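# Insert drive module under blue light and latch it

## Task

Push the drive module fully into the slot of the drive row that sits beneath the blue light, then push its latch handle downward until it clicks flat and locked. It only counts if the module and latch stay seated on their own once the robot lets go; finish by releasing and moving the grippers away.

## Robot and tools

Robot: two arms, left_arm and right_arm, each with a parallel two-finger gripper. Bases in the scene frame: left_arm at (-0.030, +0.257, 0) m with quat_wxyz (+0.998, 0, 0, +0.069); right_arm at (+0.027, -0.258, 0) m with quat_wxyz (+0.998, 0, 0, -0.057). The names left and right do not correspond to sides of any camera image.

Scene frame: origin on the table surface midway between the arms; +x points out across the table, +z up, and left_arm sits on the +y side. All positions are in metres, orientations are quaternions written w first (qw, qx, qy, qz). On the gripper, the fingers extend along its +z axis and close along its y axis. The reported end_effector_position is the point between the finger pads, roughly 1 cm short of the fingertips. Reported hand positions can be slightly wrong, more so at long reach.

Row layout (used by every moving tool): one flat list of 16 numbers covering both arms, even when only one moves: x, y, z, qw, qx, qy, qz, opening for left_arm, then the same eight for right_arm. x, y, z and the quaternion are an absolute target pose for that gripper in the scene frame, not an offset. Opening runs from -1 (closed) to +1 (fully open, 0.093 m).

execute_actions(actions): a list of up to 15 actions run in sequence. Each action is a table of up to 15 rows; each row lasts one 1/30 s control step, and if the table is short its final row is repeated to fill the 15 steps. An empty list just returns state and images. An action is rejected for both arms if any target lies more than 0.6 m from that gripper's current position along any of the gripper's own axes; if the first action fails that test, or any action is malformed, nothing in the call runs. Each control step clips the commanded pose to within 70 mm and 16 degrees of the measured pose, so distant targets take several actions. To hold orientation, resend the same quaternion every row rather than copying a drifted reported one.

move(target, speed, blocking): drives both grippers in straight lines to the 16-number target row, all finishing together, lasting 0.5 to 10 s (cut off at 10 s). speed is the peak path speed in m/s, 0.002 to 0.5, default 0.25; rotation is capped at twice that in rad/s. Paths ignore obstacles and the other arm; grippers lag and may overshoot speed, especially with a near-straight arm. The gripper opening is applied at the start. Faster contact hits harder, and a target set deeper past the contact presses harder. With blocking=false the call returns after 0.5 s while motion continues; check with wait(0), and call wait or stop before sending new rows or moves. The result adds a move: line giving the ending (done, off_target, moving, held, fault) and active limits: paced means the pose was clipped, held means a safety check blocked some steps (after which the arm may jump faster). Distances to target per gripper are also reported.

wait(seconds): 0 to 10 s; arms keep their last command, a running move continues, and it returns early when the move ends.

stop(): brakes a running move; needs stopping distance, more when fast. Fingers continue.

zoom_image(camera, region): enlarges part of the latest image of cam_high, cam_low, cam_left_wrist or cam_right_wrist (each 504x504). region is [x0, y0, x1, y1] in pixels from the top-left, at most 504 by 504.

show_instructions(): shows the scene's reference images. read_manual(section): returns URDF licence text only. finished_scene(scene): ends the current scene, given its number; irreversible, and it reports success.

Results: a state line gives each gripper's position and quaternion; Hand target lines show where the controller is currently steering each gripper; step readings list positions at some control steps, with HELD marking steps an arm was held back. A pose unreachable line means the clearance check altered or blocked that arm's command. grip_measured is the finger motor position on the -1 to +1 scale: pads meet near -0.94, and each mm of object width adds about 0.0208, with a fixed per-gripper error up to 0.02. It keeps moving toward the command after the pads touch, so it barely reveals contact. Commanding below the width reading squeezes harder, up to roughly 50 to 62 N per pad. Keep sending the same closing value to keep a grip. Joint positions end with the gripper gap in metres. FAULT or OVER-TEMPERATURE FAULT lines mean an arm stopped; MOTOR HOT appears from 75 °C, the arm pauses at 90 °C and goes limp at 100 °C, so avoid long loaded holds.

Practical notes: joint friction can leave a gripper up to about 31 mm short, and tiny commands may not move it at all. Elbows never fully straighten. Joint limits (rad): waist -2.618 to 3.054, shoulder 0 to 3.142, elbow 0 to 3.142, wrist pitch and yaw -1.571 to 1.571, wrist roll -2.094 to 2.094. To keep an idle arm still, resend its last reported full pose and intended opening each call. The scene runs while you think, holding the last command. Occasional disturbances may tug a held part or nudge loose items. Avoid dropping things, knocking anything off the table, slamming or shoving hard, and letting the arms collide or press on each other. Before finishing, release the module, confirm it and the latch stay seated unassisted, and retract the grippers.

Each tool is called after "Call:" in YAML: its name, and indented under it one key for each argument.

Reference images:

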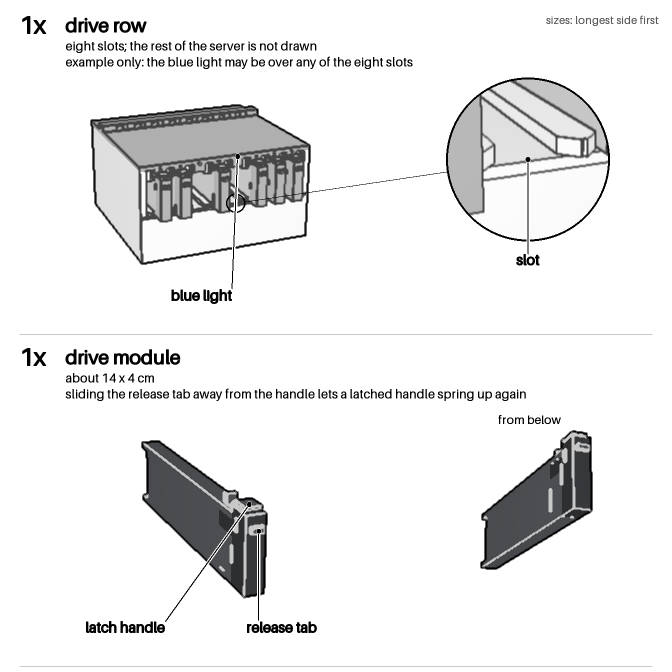

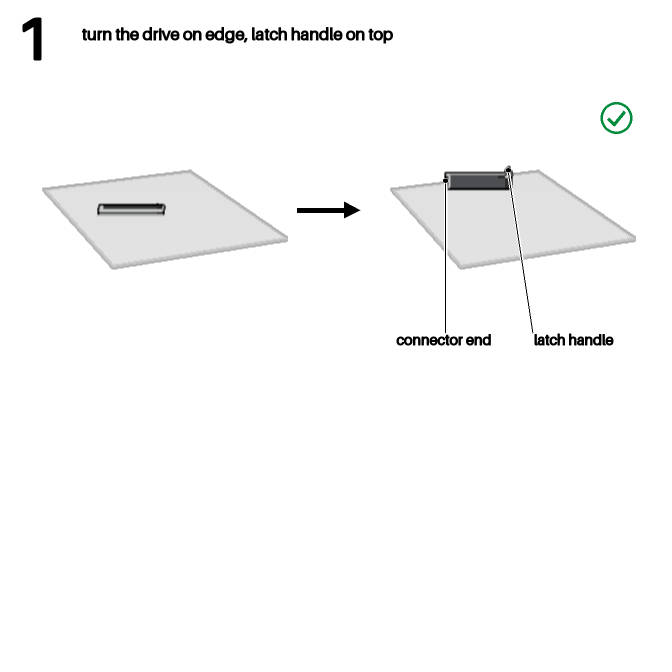

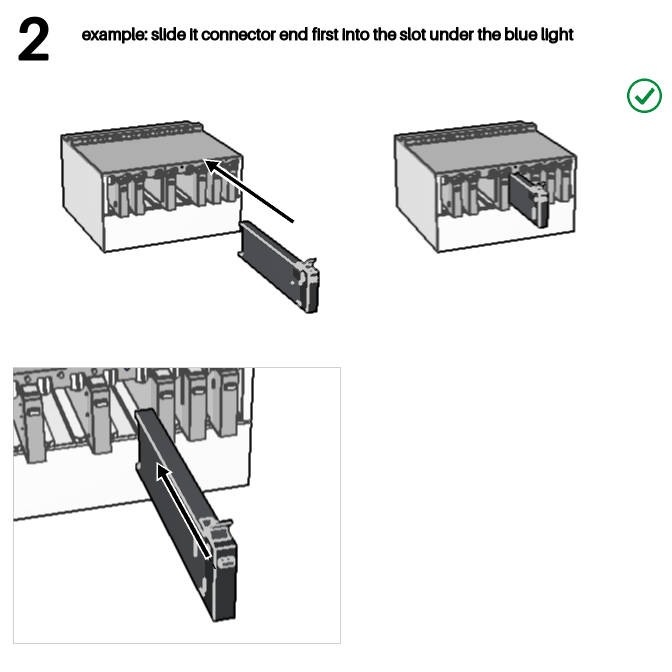

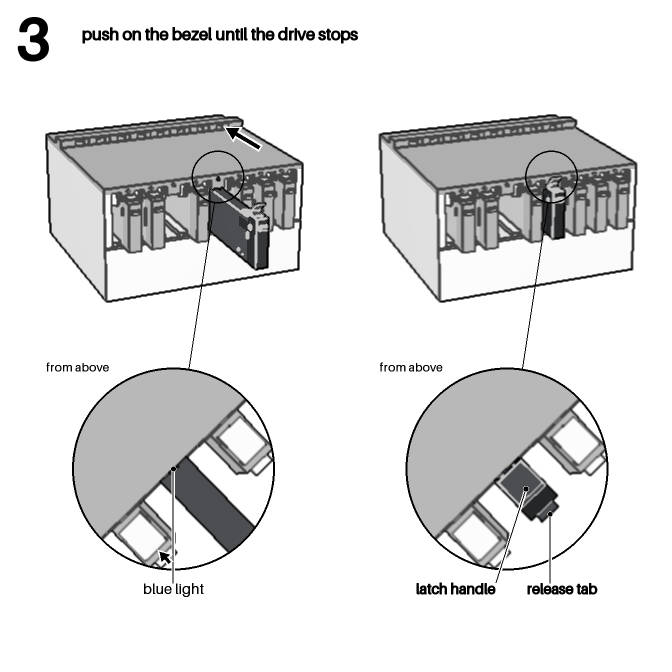

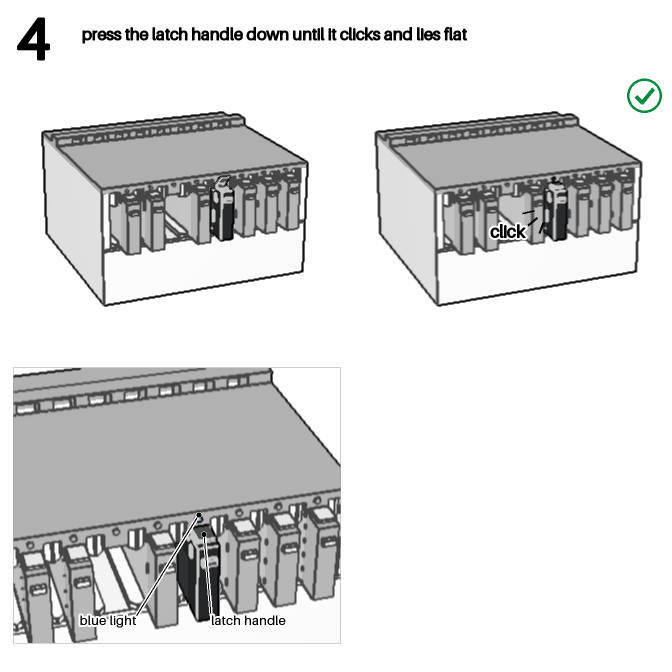

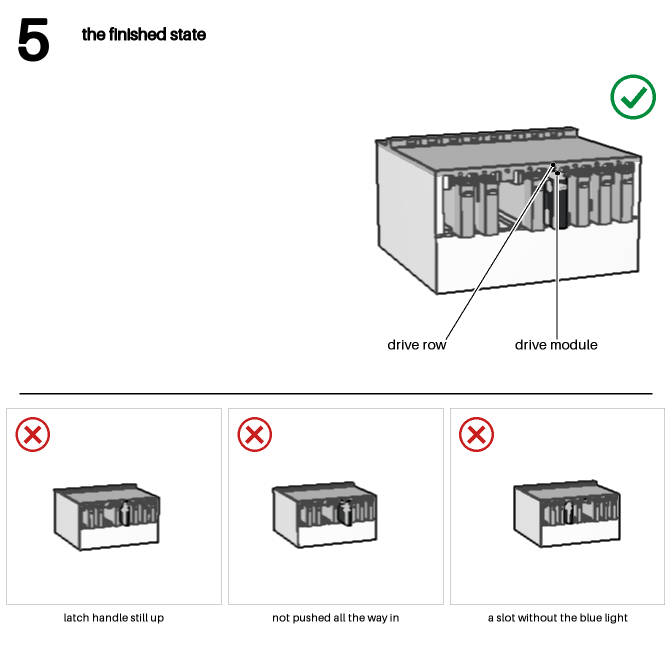

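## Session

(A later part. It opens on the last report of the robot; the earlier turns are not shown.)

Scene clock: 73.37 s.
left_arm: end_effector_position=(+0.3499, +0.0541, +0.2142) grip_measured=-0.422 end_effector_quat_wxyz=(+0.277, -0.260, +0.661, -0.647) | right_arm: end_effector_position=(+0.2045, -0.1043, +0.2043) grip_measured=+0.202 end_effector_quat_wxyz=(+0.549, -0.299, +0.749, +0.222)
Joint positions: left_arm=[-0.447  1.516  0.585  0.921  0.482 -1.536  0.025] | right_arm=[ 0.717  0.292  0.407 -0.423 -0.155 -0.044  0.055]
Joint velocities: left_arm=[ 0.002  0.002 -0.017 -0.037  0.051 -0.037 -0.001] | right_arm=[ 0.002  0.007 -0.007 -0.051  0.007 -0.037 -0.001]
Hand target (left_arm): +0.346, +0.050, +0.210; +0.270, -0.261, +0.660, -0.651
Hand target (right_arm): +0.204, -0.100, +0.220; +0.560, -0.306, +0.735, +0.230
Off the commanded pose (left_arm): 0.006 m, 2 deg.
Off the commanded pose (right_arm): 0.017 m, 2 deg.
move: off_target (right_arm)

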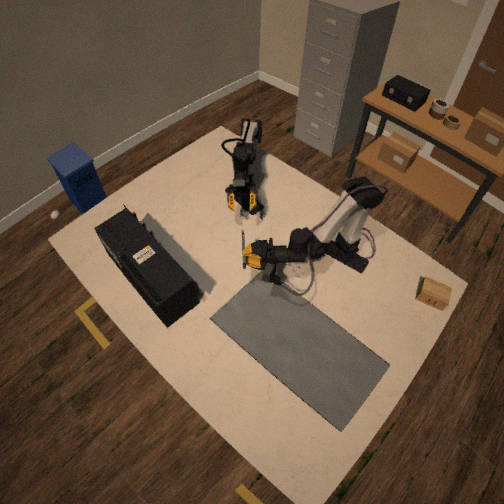

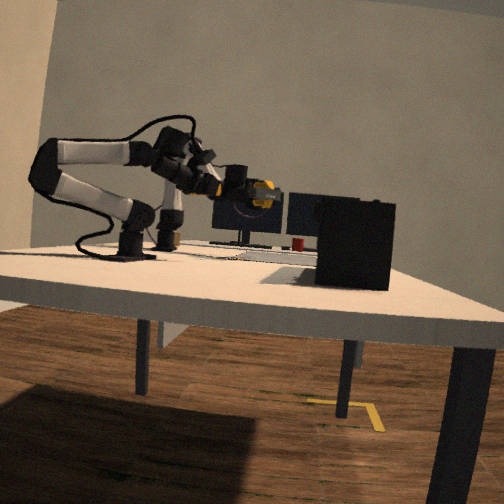

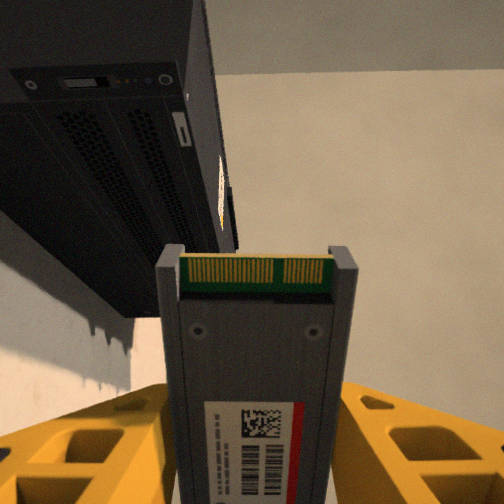

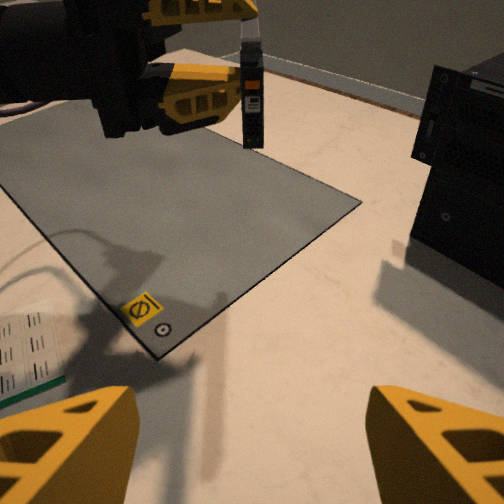

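Call:
move:
  target: [0.35,0.05,0.21,0.2706,-0.2706,0.653,-0.653,-0.45, 0.27,-0.038,0.222,0.5543,-0.3061,0.7391,0.2296,0.0]
  speed: 0.12

Call:
zoom_image:
  camera: "cam_low"
  region: [180,140,320,230]

Scene clock: 81.10 s.
left_arm: end_effector_position=(+0.3516, +0.0526, +0.2125) grip_measured=-0.422 end_effector_quat_wxyz=(+0.275, -0.268, +0.656, -0.650) | right_arm: end_effector_position=(+0.2689, -0.0442, +0.2087) grip_measured=+0.002 end_effector_quat_wxyz=(+0.543, -0.308, +0.748, +0.224)
Joint positions: left_arm=[-0.455  1.531  0.585  0.94   0.466 -1.556  0.025] | right_arm=[ 0.783  0.827  0.492  0.019 -0.108 -0.034  0.045]
Joint velocities: left_arm=[ 0.007 -0.007  0.012  0.007 -0.022  0.037 -0.001] | right_arm=[ 0.012  0.002 -0.007 -0.022 -0.051  0.037  0.   ]
Hand target (left_arm): +0.350, +0.050, +0.210; +0.271, -0.271, +0.654, -0.653
Hand target (right_arm): +0.271, -0.038, +0.222; +0.554, -0.306, +0.739, +0.230
Off the commanded pose (left_arm): 0.004 m, 1 deg.
Off the commanded pose (right_arm): 0.015 m, 2 deg.
move: off_target (right_arm)

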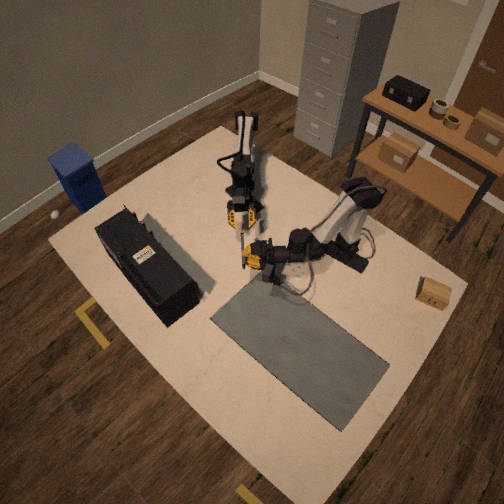

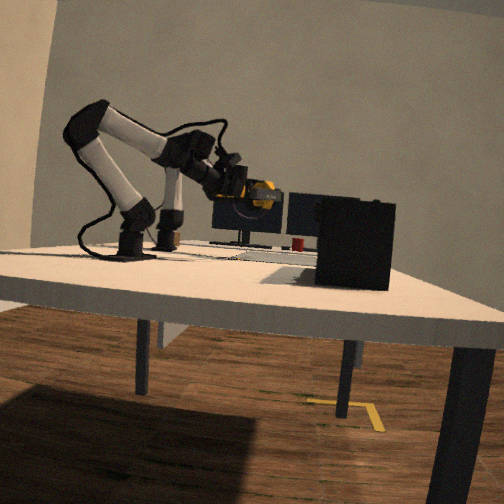

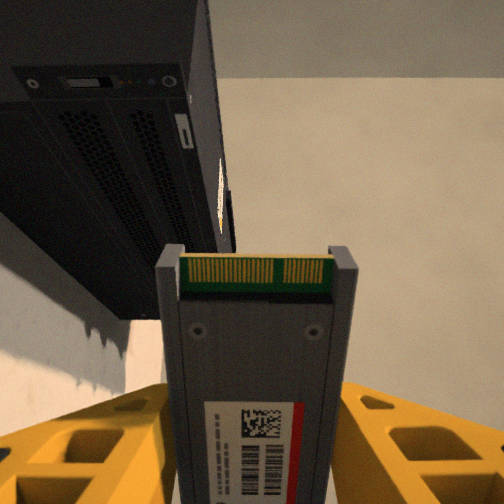

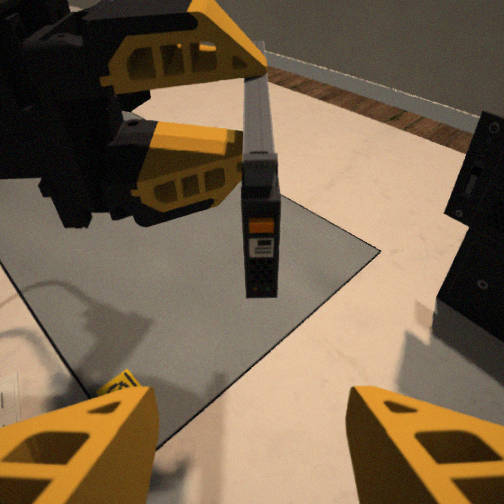

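Region (180, 140, 320, 230) of cam_low's 504x504 image, scaled by 3.600, with more detail than that image has; it fills the top 324 rows of this view, and the rest is white.

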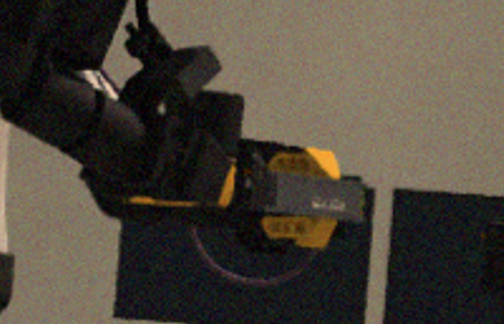

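Call:
move:
  target: [0.35,0.05,0.21,0.2706,-0.2706,0.653,-0.653,-0.45, 0.319,0.008,0.238,0.5543,-0.3061,0.7391,0.2296,-0.2]
  speed: 0.08

Call:
zoom_image:
  camera: "cam_low"
  region: [180,140,320,230]

Scene clock: 90.47 s.
left_arm: end_effector_position=(+0.3516, +0.0526, +0.2125) grip_measured=-0.422 end_effector_quat_wxyz=(+0.275, -0.268, +0.656, -0.650) | right_arm: end_effector_position=(+0.3169, +0.0001, +0.2257) grip_measured=-0.198 end_effector_quat_wxyz=(+0.543, -0.308, +0.748, +0.224)
Joint positions: left_arm=[-0.455  1.531  0.585  0.94   0.466 -1.557  0.025] | right_arm=[ 0.805  1.145  0.693  0.136 -0.086 -0.028  0.036]
Joint velocities: left_arm=[-0.002  0.002 -0.002  0.007  0.022 -0.037 -0.001] | right_arm=[ 0.002 -0.012  0.002  0.081  0.022 -0.066 -0.001]
Hand target (left_arm): +0.350, +0.050, +0.210; +0.271, -0.271, +0.653, -0.653
Hand target (right_arm): +0.319, +0.007, +0.237; +0.554, -0.306, +0.739, +0.230
Off the commanded pose (left_arm): 0.004 m, 1 deg.
Off the commanded pose (right_arm): 0.015 m, 2 deg.
move: off_target (right_arm)

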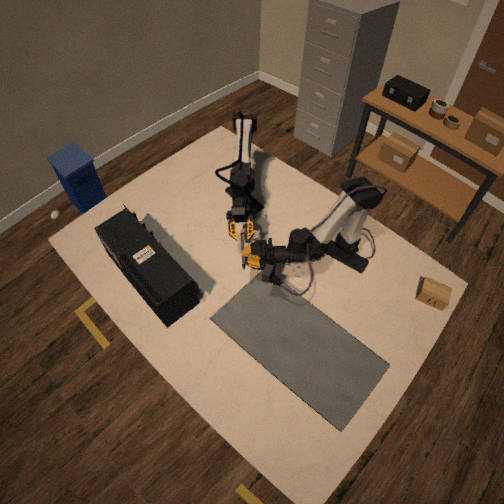

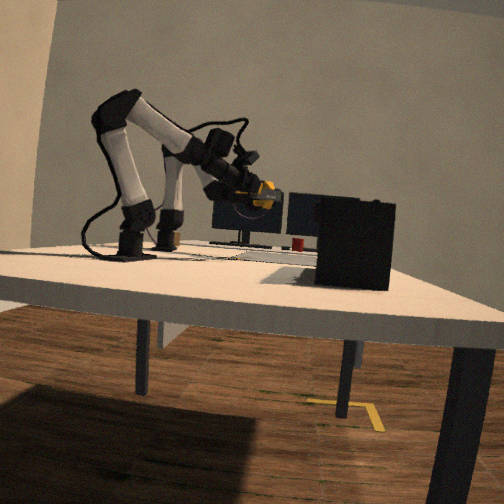

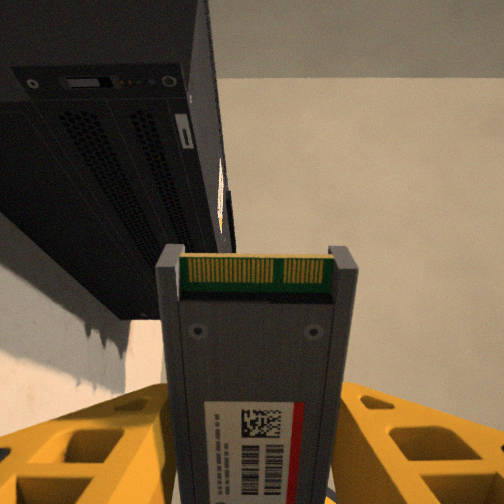

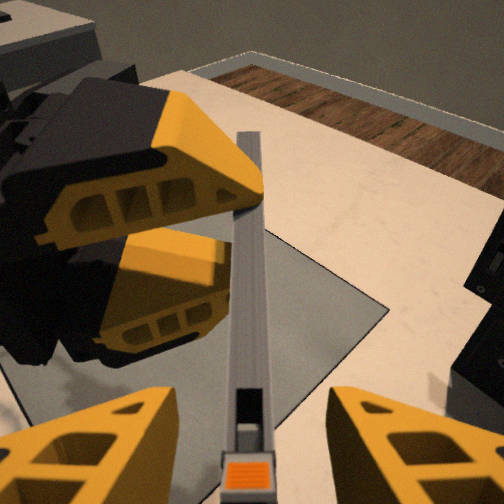

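Region (180, 140, 320, 230) of cam_low's 504x504 image, scaled by 3.600, with more detail than that image has; it fills the top 324 rows of this view, and the rest is white.

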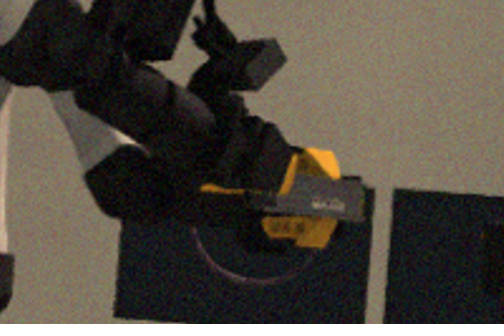

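Call:
execute_actions:
  actions:
    - [[0.35,0.05,0.21,0.2706,-0.2706,0.653,-0.653,-0.45, 0.319,0.008,0.238,0.5543,-0.3061,0.7391,0.2296,-0.4],[0.35,0.05,0.21,0.2706,-0.2706,0.653,-0.653,-0.45, 0.319,0.008,0.238,0.5543,-0.3061,0.7391,0.2296,-0.5],[0.35,0.05,0.21,0.2706,-0.2706,0.653,-0.653,-0.45, 0.319,0.008,0.238,0.5543,-0.3061,0.7391,0.2296,-0.6],[0.35,0.05,0.21,0.2706,-0.2706,0.653,-0.653,-0.45, 0.319,0.008,0.238,0.5543,-0.3061,0.7391,0.2296,-0.63],[0.35,0.05,0.21,0.2706,-0.2706,0.653,-0.653,-0.45, 0.319,0.008,0.238,0.5543,-0.3061,0.7391,0.2296,-0.66],[0.35,0.05,0.21,0.2706,-0.2706,0.653,-0.653,-0.45, 0.319,0.008,0.238,0.5543,-0.3061,0.7391,0.2296,-0.69],[0.35,0.05,0.21,0.2706,-0.2706,0.653,-0.653,-0.45, 0.319,0.008,0.238,0.5543,-0.3061,0.7391,0.2296,-0.72],[0.35,0.05,0.21,0.2706,-0.2706,0.653,-0.653,-0.45, 0.319,0.008,0.238,0.5543,-0.3061,0.7391,0.2296,-0.75],[0.35,0.05,0.21,0.2706,-0.2706,0.653,-0.653,-0.45, 0.319,0.008,0.238,0.5543,-0.3061,0.7391,0.2296,-0.79],[0.35,0.05,0.21,0.2706,-0.2706,0.653,-0.653,-0.45, 0.319,0.008,0.238,0.5543,-0.3061,0.7391,0.2296,-0.83],[0.35,0.05,0.21,0.2706,-0.2706,0.653,-0.653,-0.45, 0.319,0.008,0.238,0.5543,-0.3061,0.7391,0.2296,-0.88],[0.35,0.05,0.21,0.2706,-0.2706,0.653,-0.653,-0.45, 0.319,0.008,0.238,0.5543,-0.3061,0.7391,0.2296,-0.95]]

Call:
wait:
  seconds: 0.3

Scene clock: 100.03 s.
left_arm: end_effector_position=(+0.3517, +0.0526, +0.2125) grip_measured=-0.422 end_effector_quat_wxyz=(+0.275, -0.269, +0.656, -0.650) | right_arm: end_effector_position=(+0.3166, +0.0007, +0.2259) grip_measured=-0.888 end_effector_quat_wxyz=(+0.545, -0.311, +0.747, +0.221)
Joint positions: left_arm=[-0.455  1.531  0.585  0.94   0.465 -1.557  0.025] | right_arm=[ 0.809  1.145  0.693  0.137 -0.081 -0.035  0.003]
Joint velocities: left_arm=[ 0.002  0.012  0.002  0.037 -0.007 -0.037 -0.001] | right_arm=[ 0.017  0.007  0.002  0.022 -0.007 -0.037 -0.   ]
Hand target (left_arm): +0.350, +0.050, +0.210; +0.271, -0.271, +0.654, -0.653
Hand target (right_arm): +0.319, +0.008, +0.238; +0.554, -0.306, +0.739, +0.230
Off the commanded pose (left_arm): 0.004 m, 1 deg.
Off the commanded pose (right_arm): 0.014 m, 2 deg.
Step readings (end_effector_position):
0: left_arm (+0.3516, +0.0526, +0.2125) | right_arm (+0.3170, +0.0002, +0.2259)
1: left_arm (+0.3516, +0.0526, +0.2125) | right_arm (+0.3171, +0.0001, +0.2259)
2: left_arm (+0.3516, +0.0526, +0.2125) | right_arm (+0.3171, +0.0000, +0.2259)
4: left_arm (+0.3516, +0.0526, +0.2125) | right_arm (+0.3172, -0.0000, +0.2259)
8: left_arm (+0.3517, +0.0526, +0.2125) | right_arm (+0.3168, +0.0004, +0.2259)
15: end_effector_position above

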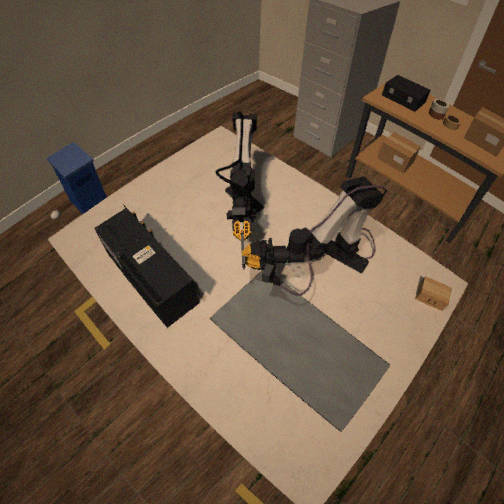

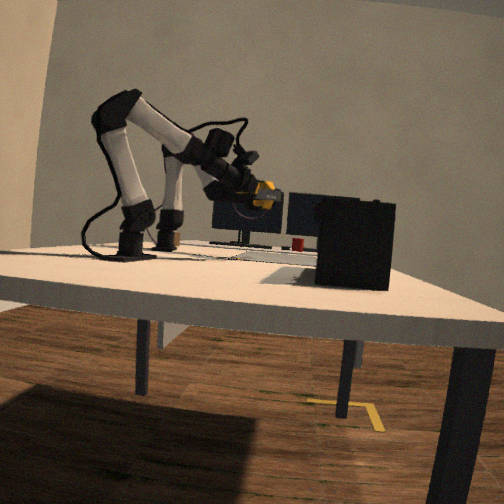

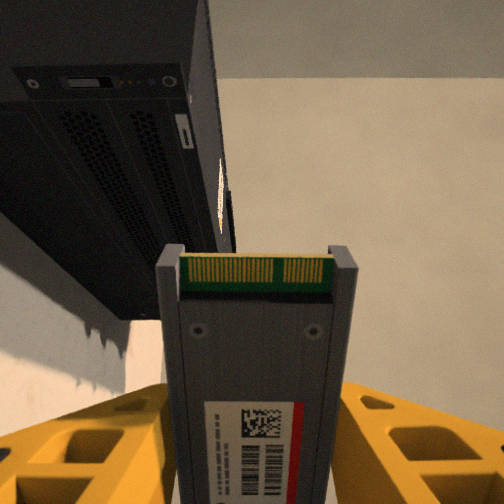

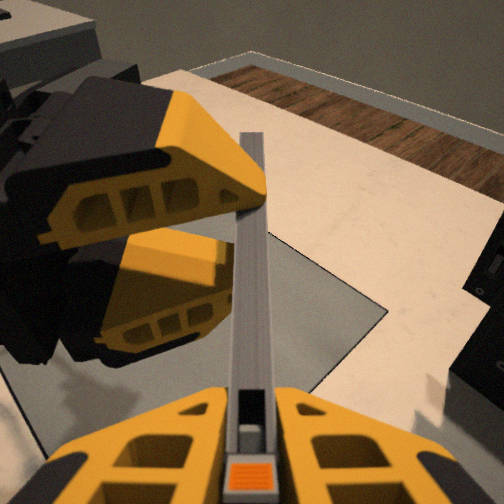

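Scene clock: 100.33 s.
left_arm: end_effector_position=(+0.3517, +0.0526, +0.2125) grip_measured=-0.422 end_effector_quat_wxyz=(+0.275, -0.269, +0.656, -0.650) | right_arm: end_effector_position=(+0.3166, +0.0007, +0.2259) grip_measured=-0.888 end_effector_quat_wxyz=(+0.545, -0.311, +0.747, +0.221)
Joint positions: left_arm=[-0.455  1.531  0.585  0.94   0.465 -1.557  0.025] | right_arm=[ 0.809  1.145  0.693  0.137 -0.081 -0.035  0.003]
Joint velocities: left_arm=[-0.022  0.002  0.007 -0.081  0.007  0.051 -0.001] | right_arm=[-0.002 -0.002 -0.012 -0.022  0.022 -0.095  0.002]
Hand target (left_arm): +0.350, +0.050, +0.210; +0.271, -0.271, +0.654, -0.653
Hand target (right_arm): +0.319, +0.008, +0.238; +0.554, -0.306, +0.739, +0.230
Off the commanded pose (left_arm): 0.004 m, 1 deg.
Off the commanded pose (right_arm): 0.014 m, 2 deg.
wait: 0.30 s; at rest by 0.17 s

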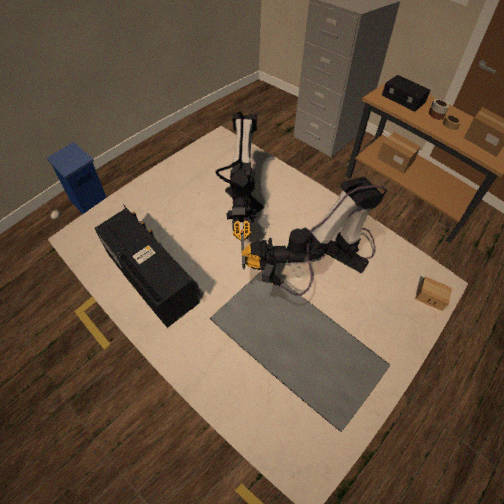

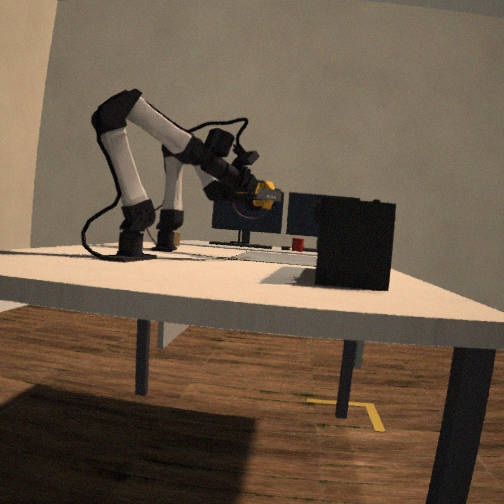

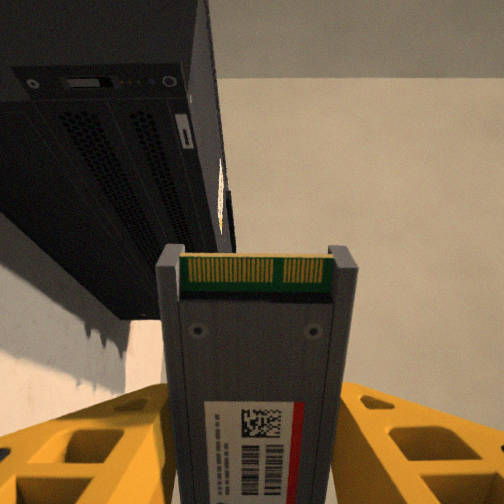

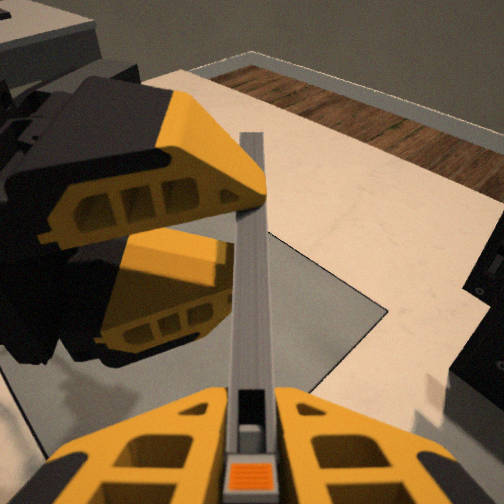

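Call:
execute_actions:
  actions:
    - [[0.35,0.05,0.21,0.2706,-0.2706,0.653,-0.653,0.4, 0.319,0.008,0.238,0.5543,-0.3061,0.7391,0.2296,-0.95]]

Call:
move:
  target: [0.35,0.05,0.21,0.2706,-0.2706,0.653,-0.653,0.4, 0.33,-0.31,0.17,0.588,0.0254,0.809,-0.0185,-0.95]
  speed: 0.2

Scene clock: 107.73 s.
left_arm: end_effector_position=(+0.3517, +0.0526, +0.2161) grip_measured=+0.398 end_effector_quat_wxyz=(+0.278, -0.265, +0.652, -0.654) | right_arm: end_effector_position=(+0.3163, +0.0004, +0.2248) grip_measured=-0.888 end_effector_quat_wxyz=(+0.542, -0.308, +0.750, +0.222)
Joint positions: left_arm=[-0.455  1.531  0.585  0.956  0.465 -1.559  0.064] | right_arm=[ 0.809  1.145  0.693  0.132 -0.081 -0.027  0.003]
Joint velocities: left_arm=[ 0.002  0.007 -0.007  0.022  0.007 -0.022  0.   ] | right_arm=[-0.002  0.007  0.012 -0.037 -0.007 -0.007 -0.001]
Hand target (left_arm): +0.350, +0.050, +0.210; +0.271, -0.271, +0.653, -0.653
Hand target (right_arm): +0.319, +0.008, +0.238; +0.554, -0.306, +0.739, +0.230
Off the commanded pose (left_arm): 0.007 m, 1 deg.
Off the commanded pose (right_arm): 0.015 m, 2 deg.
Step readings (end_effector_position):
0: left_arm (+0.3517, +0.0526, +0.2125) | right_arm (+0.3166, +0.0007, +0.2259)
1: left_arm (+0.3517, +0.0526, +0.2126) | right_arm (+0.3166, +0.0007, +0.2259)
2: left_arm (+0.3517, +0.0526, +0.2131) | right_arm (+0.3166, +0.0006, +0.2258)
4: left_arm (+0.3517, +0.0526, +0.2144) | right_arm (+0.3165, +0.0005, +0.2253)
8: left_arm (+0.3517, +0.0526, +0.2155) | right_arm (+0.3164, +0.0005, +0.2250)
15: end_effector_position above

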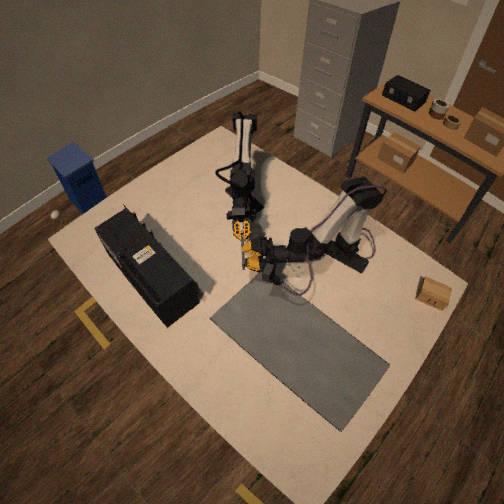

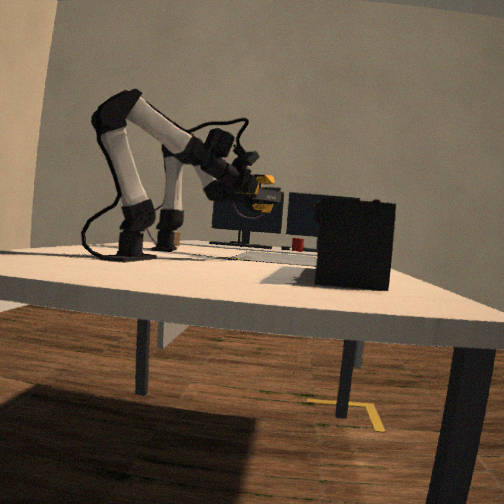

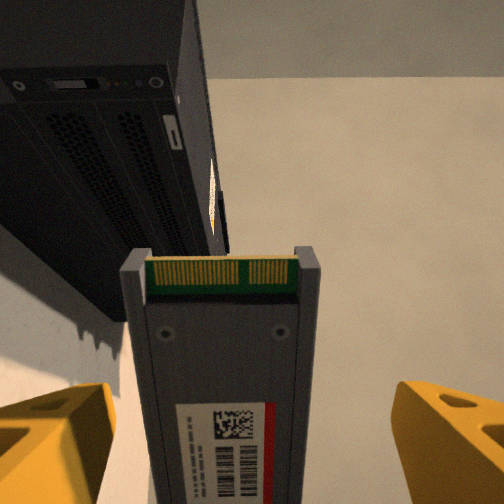

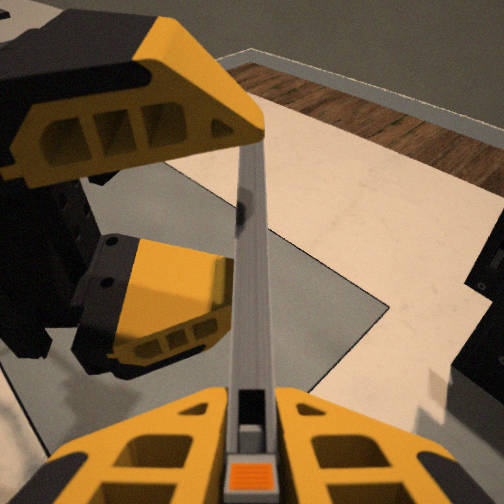

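Scene clock: 110.43 s.
left_arm: end_effector_position=(+0.3517, +0.0526, +0.2162) grip_measured=+0.398 end_effector_quat_wxyz=(+0.278, -0.265, +0.652, -0.654) | right_arm: end_effector_position=(+0.3223, -0.3101, +0.1721) grip_measured=-0.887 end_effector_quat_wxyz=(+0.577, +0.025, +0.816, -0.019)
Joint positions: left_arm=[-0.455  1.531  0.585  0.957  0.465 -1.559  0.064] | right_arm=[-0.187  0.733  0.347  0.036 -0.226 -0.084  0.003]
Joint velocities: left_arm=[-0.007 -0.002 -0.017  0.11   0.022 -0.081  0.   ] | right_arm=[-0.012 -0.007  0.002  0.007  0.066  0.007  0.   ]
Hand target (left_arm): +0.350, +0.050, +0.210; +0.271, -0.271, +0.653, -0.653
Hand target (right_arm): +0.324, -0.313, +0.170; +0.581, +0.024, +0.813, -0.021
Off the commanded pose (left_arm): 0.007 m, 1 deg.
Off the commanded pose (right_arm): 0.008 m, 2 deg.
move: done

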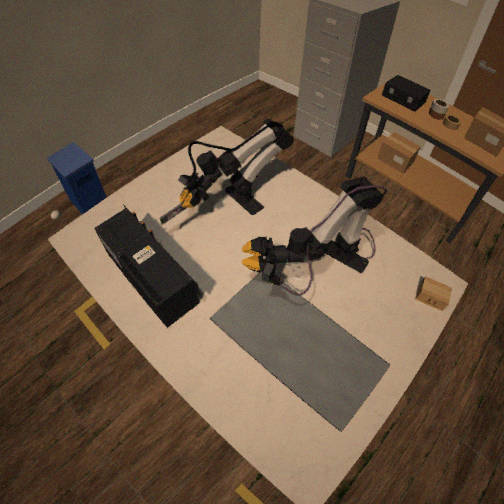

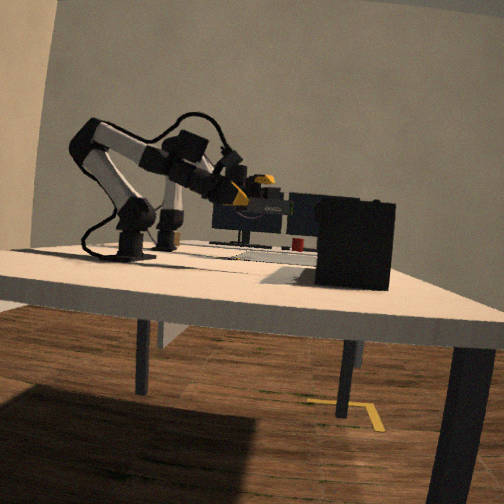

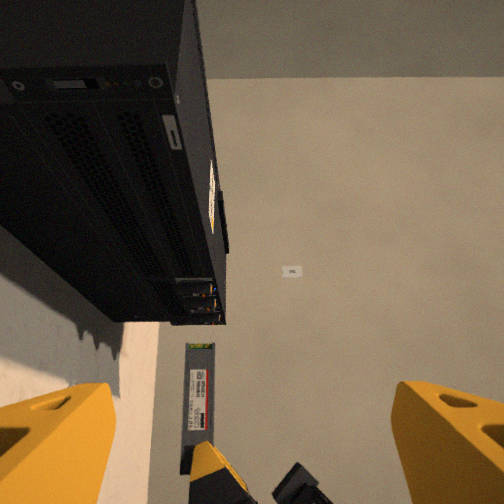

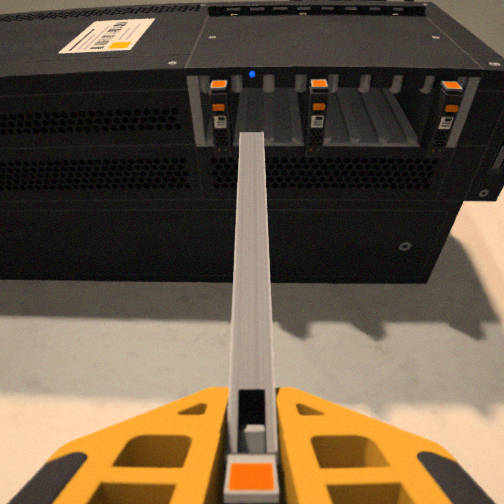

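Call:
move:
  target: [0.39,-0.10,0.15,0.183,-0.183,0.683,-0.683,1, 0.355,-0.312,0.17,0.6,0.0254,0.8,-0.0185,-0.95]
  speed: 0.2

Scene clock: 119.47 s.
left_arm: end_effector_position=(+0.3858, -0.0946, +0.1448) grip_measured=+0.979 end_effector_quat_wxyz=(+0.186, -0.187, +0.688, -0.676) | right_arm: end_effector_position=(+0.3518, -0.3149, +0.1667) grip_measured=-0.887 end_effector_quat_wxyz=(+0.591, +0.029, +0.806, -0.019)
Joint positions: left_arm=[-0.698  2.098  0.986  1.093  0.475 -1.559  0.092] | right_arm=[-0.16   0.933  0.347  0.274 -0.197 -0.06   0.003]
Joint velocities: left_arm=[-0.002  0.007  0.007 -0.007 -0.007 -0.007 -0.   ] | right_arm=[-0.032  0.007 -0.012  0.022 -0.051  0.037  0.   ]
Hand target (left_arm): +0.387, -0.099, +0.150; +0.183, -0.183, +0.683, -0.683
Hand target (right_arm): +0.355, -0.312, +0.170; +0.600, +0.026, +0.800, -0.018
Off the commanded pose (left_arm): 0.009 m, 1 deg.
Off the commanded pose (right_arm): 0.005 m, 1 deg.
move: done

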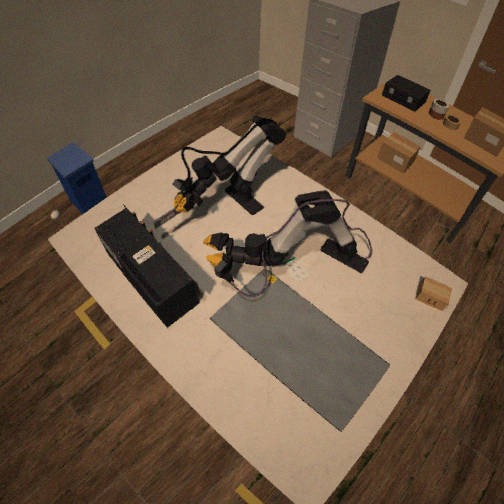

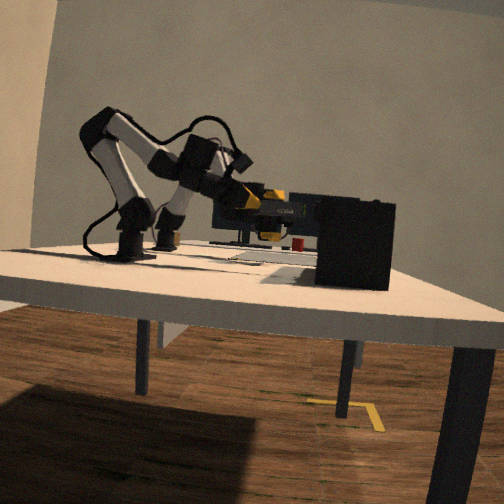

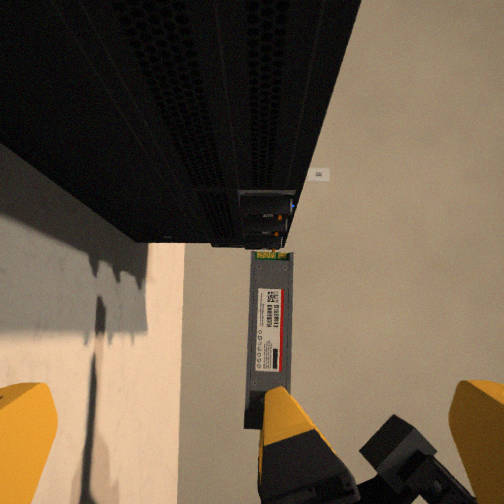

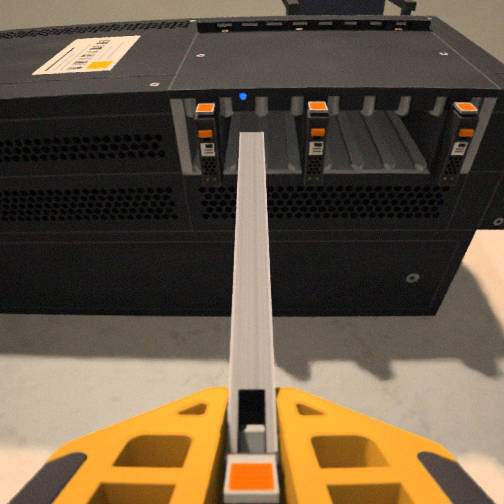

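Call:
zoom_image:
  camera: "cam_left_wrist"
  region: [170,170,350,350]

Region (170, 170, 350, 350) of cam_left_wrist's 504x504 image, scaled by 2.800, with more detail than that image has.

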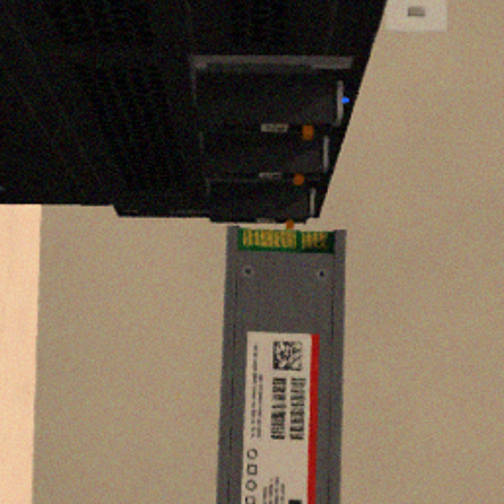

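Call:
move:
  target: [0.39,-0.10,0.15,0.183,-0.183,0.683,-0.683,1, 0.372,-0.3085,0.163,0.6,0.0254,0.8,-0.0185,-0.95]
  speed: 0.05

Call:
zoom_image:
  camera: "cam_left_wrist"
  region: [170,170,350,350]

Scene clock: 136.80 s.
left_arm: end_effector_position=(+0.3880, -0.0965, +0.1495) grip_measured=+0.979 end_effector_quat_wxyz=(+0.189, -0.183, +0.685, -0.680) | right_arm: end_effector_position=(+0.3661, -0.3109, +0.1538) grip_measured=-0.887 end_effector_quat_wxyz=(+0.585, +0.029, +0.810, -0.018)
Joint positions: left_arm=[-0.698  2.1    1.002  1.093  0.478 -1.559  0.092] | right_arm=[-0.118  1.047  0.347  0.376 -0.158 -0.048  0.003]
Joint velocities: left_arm=[-0.007 -0.007 -0.032  0.022  0.022 -0.022 -0.   ] | right_arm=[ 0.007  0.002  0.017 -0.037  0.007 -0.066 -0.001]
Hand target (left_arm): +0.390, -0.100, +0.150; +0.183, -0.183, +0.683, -0.683
Hand target (right_arm): +0.372, -0.309, +0.163; +0.600, +0.026, +0.800, -0.018
Off the commanded pose (left_arm): 0.004 m, 1 deg.
Off the commanded pose (right_arm): 0.011 m, 2 deg.
move: off_target (right_arm)

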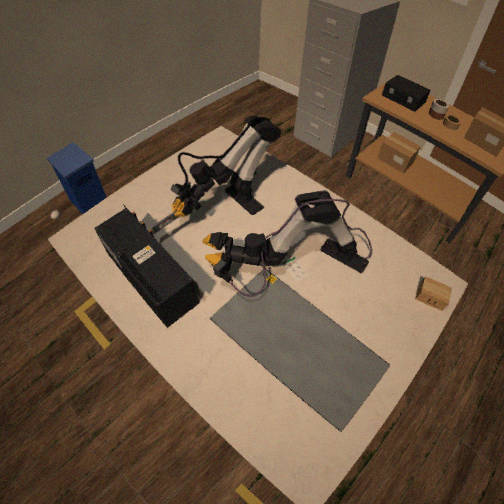

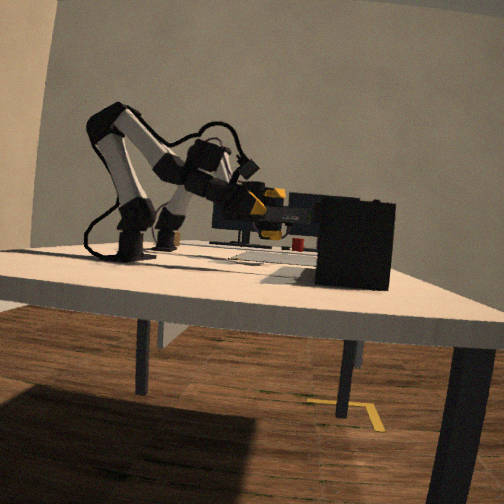

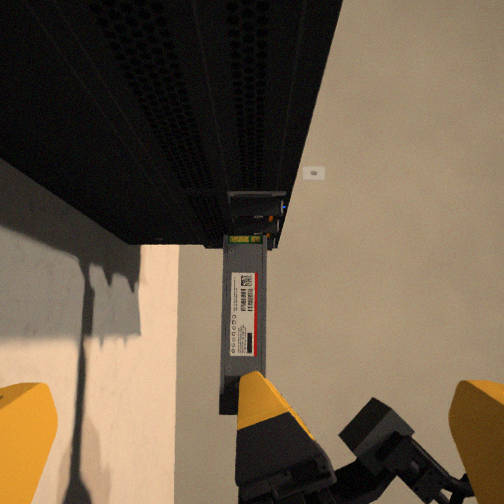

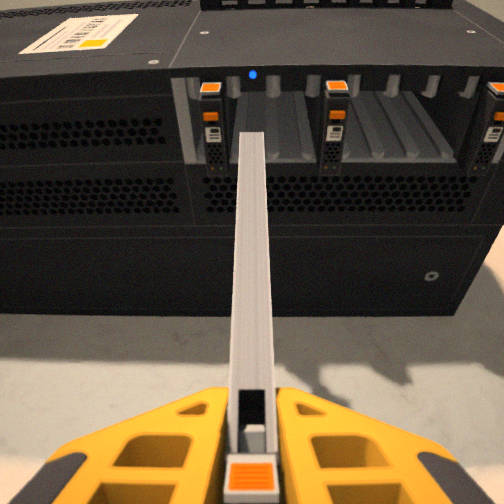

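Region (170, 170, 350, 350) of cam_left_wrist's 504x504 image, scaled by 2.800, with more detail than that image has.

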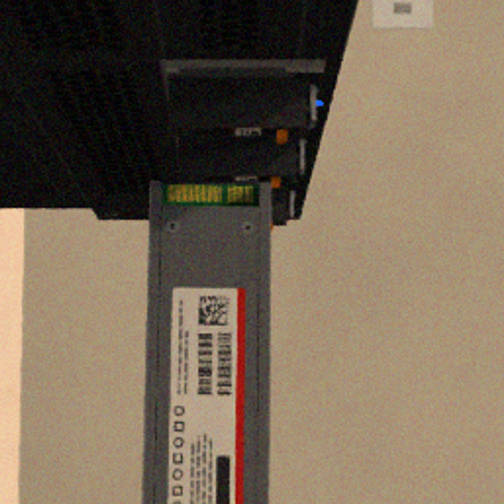

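Call:
move:
  target: [0.39,-0.10,0.15,0.183,-0.183,0.683,-0.683,1, 0.385,-0.3093,0.173,0.603,0.0254,0.798,-0.0185,-0.95]
  speed: 0.03

Call:
zoom_image:
  camera: "cam_left_wrist"
  region: [170,170,350,350]

Scene clock: 144.87 s.
left_arm: end_effector_position=(+0.3879, -0.0965, +0.1495) grip_measured=+0.979 end_effector_quat_wxyz=(+0.189, -0.183, +0.685, -0.680) | right_arm: end_effector_position=(+0.3742, -0.3108, +0.1549) grip_measured=-0.887 end_effector_quat_wxyz=(+0.581, +0.030, +0.813, -0.017)
Joint positions: left_arm=[-0.698  2.1    1.002  1.093  0.478 -1.559  0.092] | right_arm=[-0.108  1.088  0.382  0.371 -0.149 -0.044  0.003]
Joint velocities: left_arm=[ 0.017 -0.012 -0.012 -0.066  0.037 -0.051  0.   ] | right_arm=[-0.017  0.017 -0.007  0.022 -0.037 -0.007 -0.002]
Hand target (left_arm): +0.390, -0.100, +0.150; +0.183, -0.183, +0.683, -0.683
Hand target (right_arm): +0.384, -0.309, +0.173; +0.603, +0.026, +0.797, -0.018
Off the commanded pose (left_arm): 0.004 m, 1 deg.
Off the commanded pose (right_arm): 0.021 m, 3 deg.
move: off_target (right_arm)

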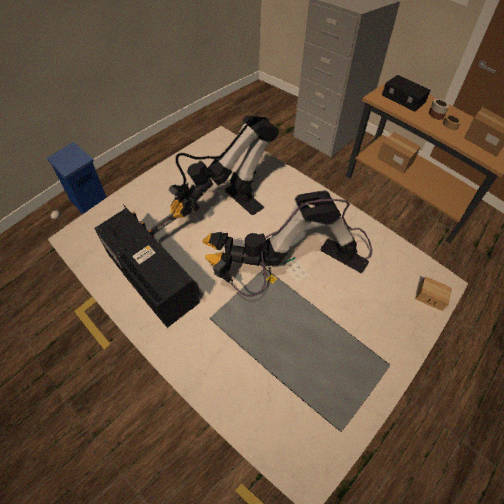

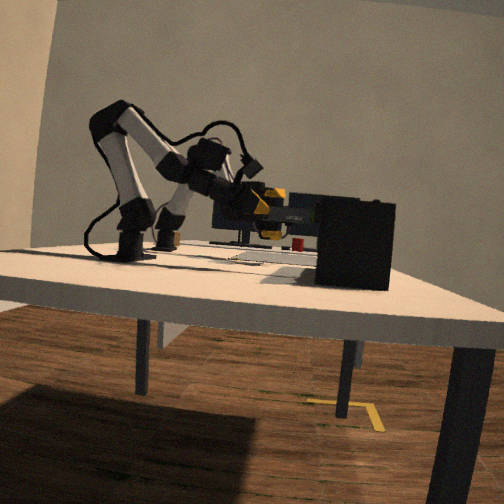

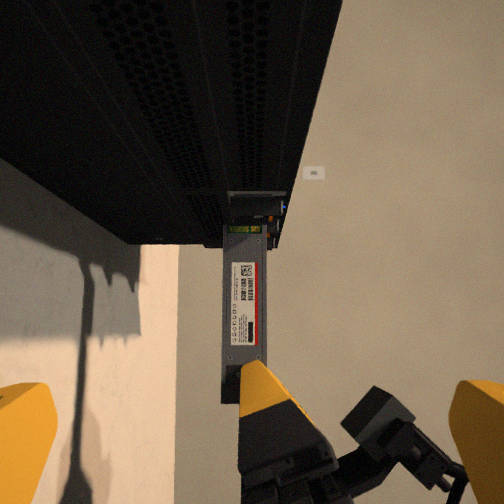

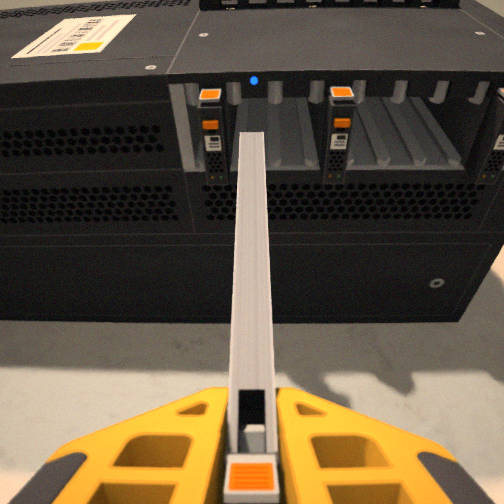

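Region (170, 170, 350, 350) of cam_left_wrist's 504x504 image, scaled by 2.800, with more detail than that image has.

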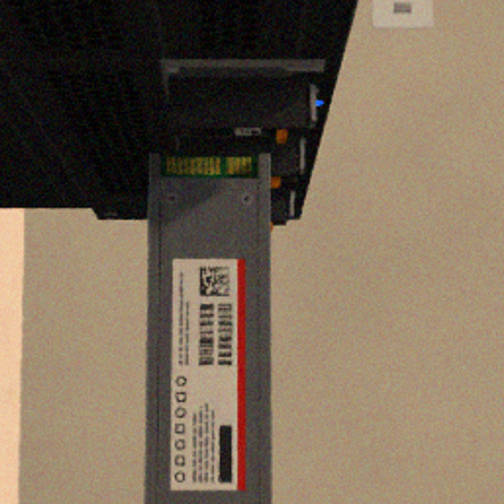

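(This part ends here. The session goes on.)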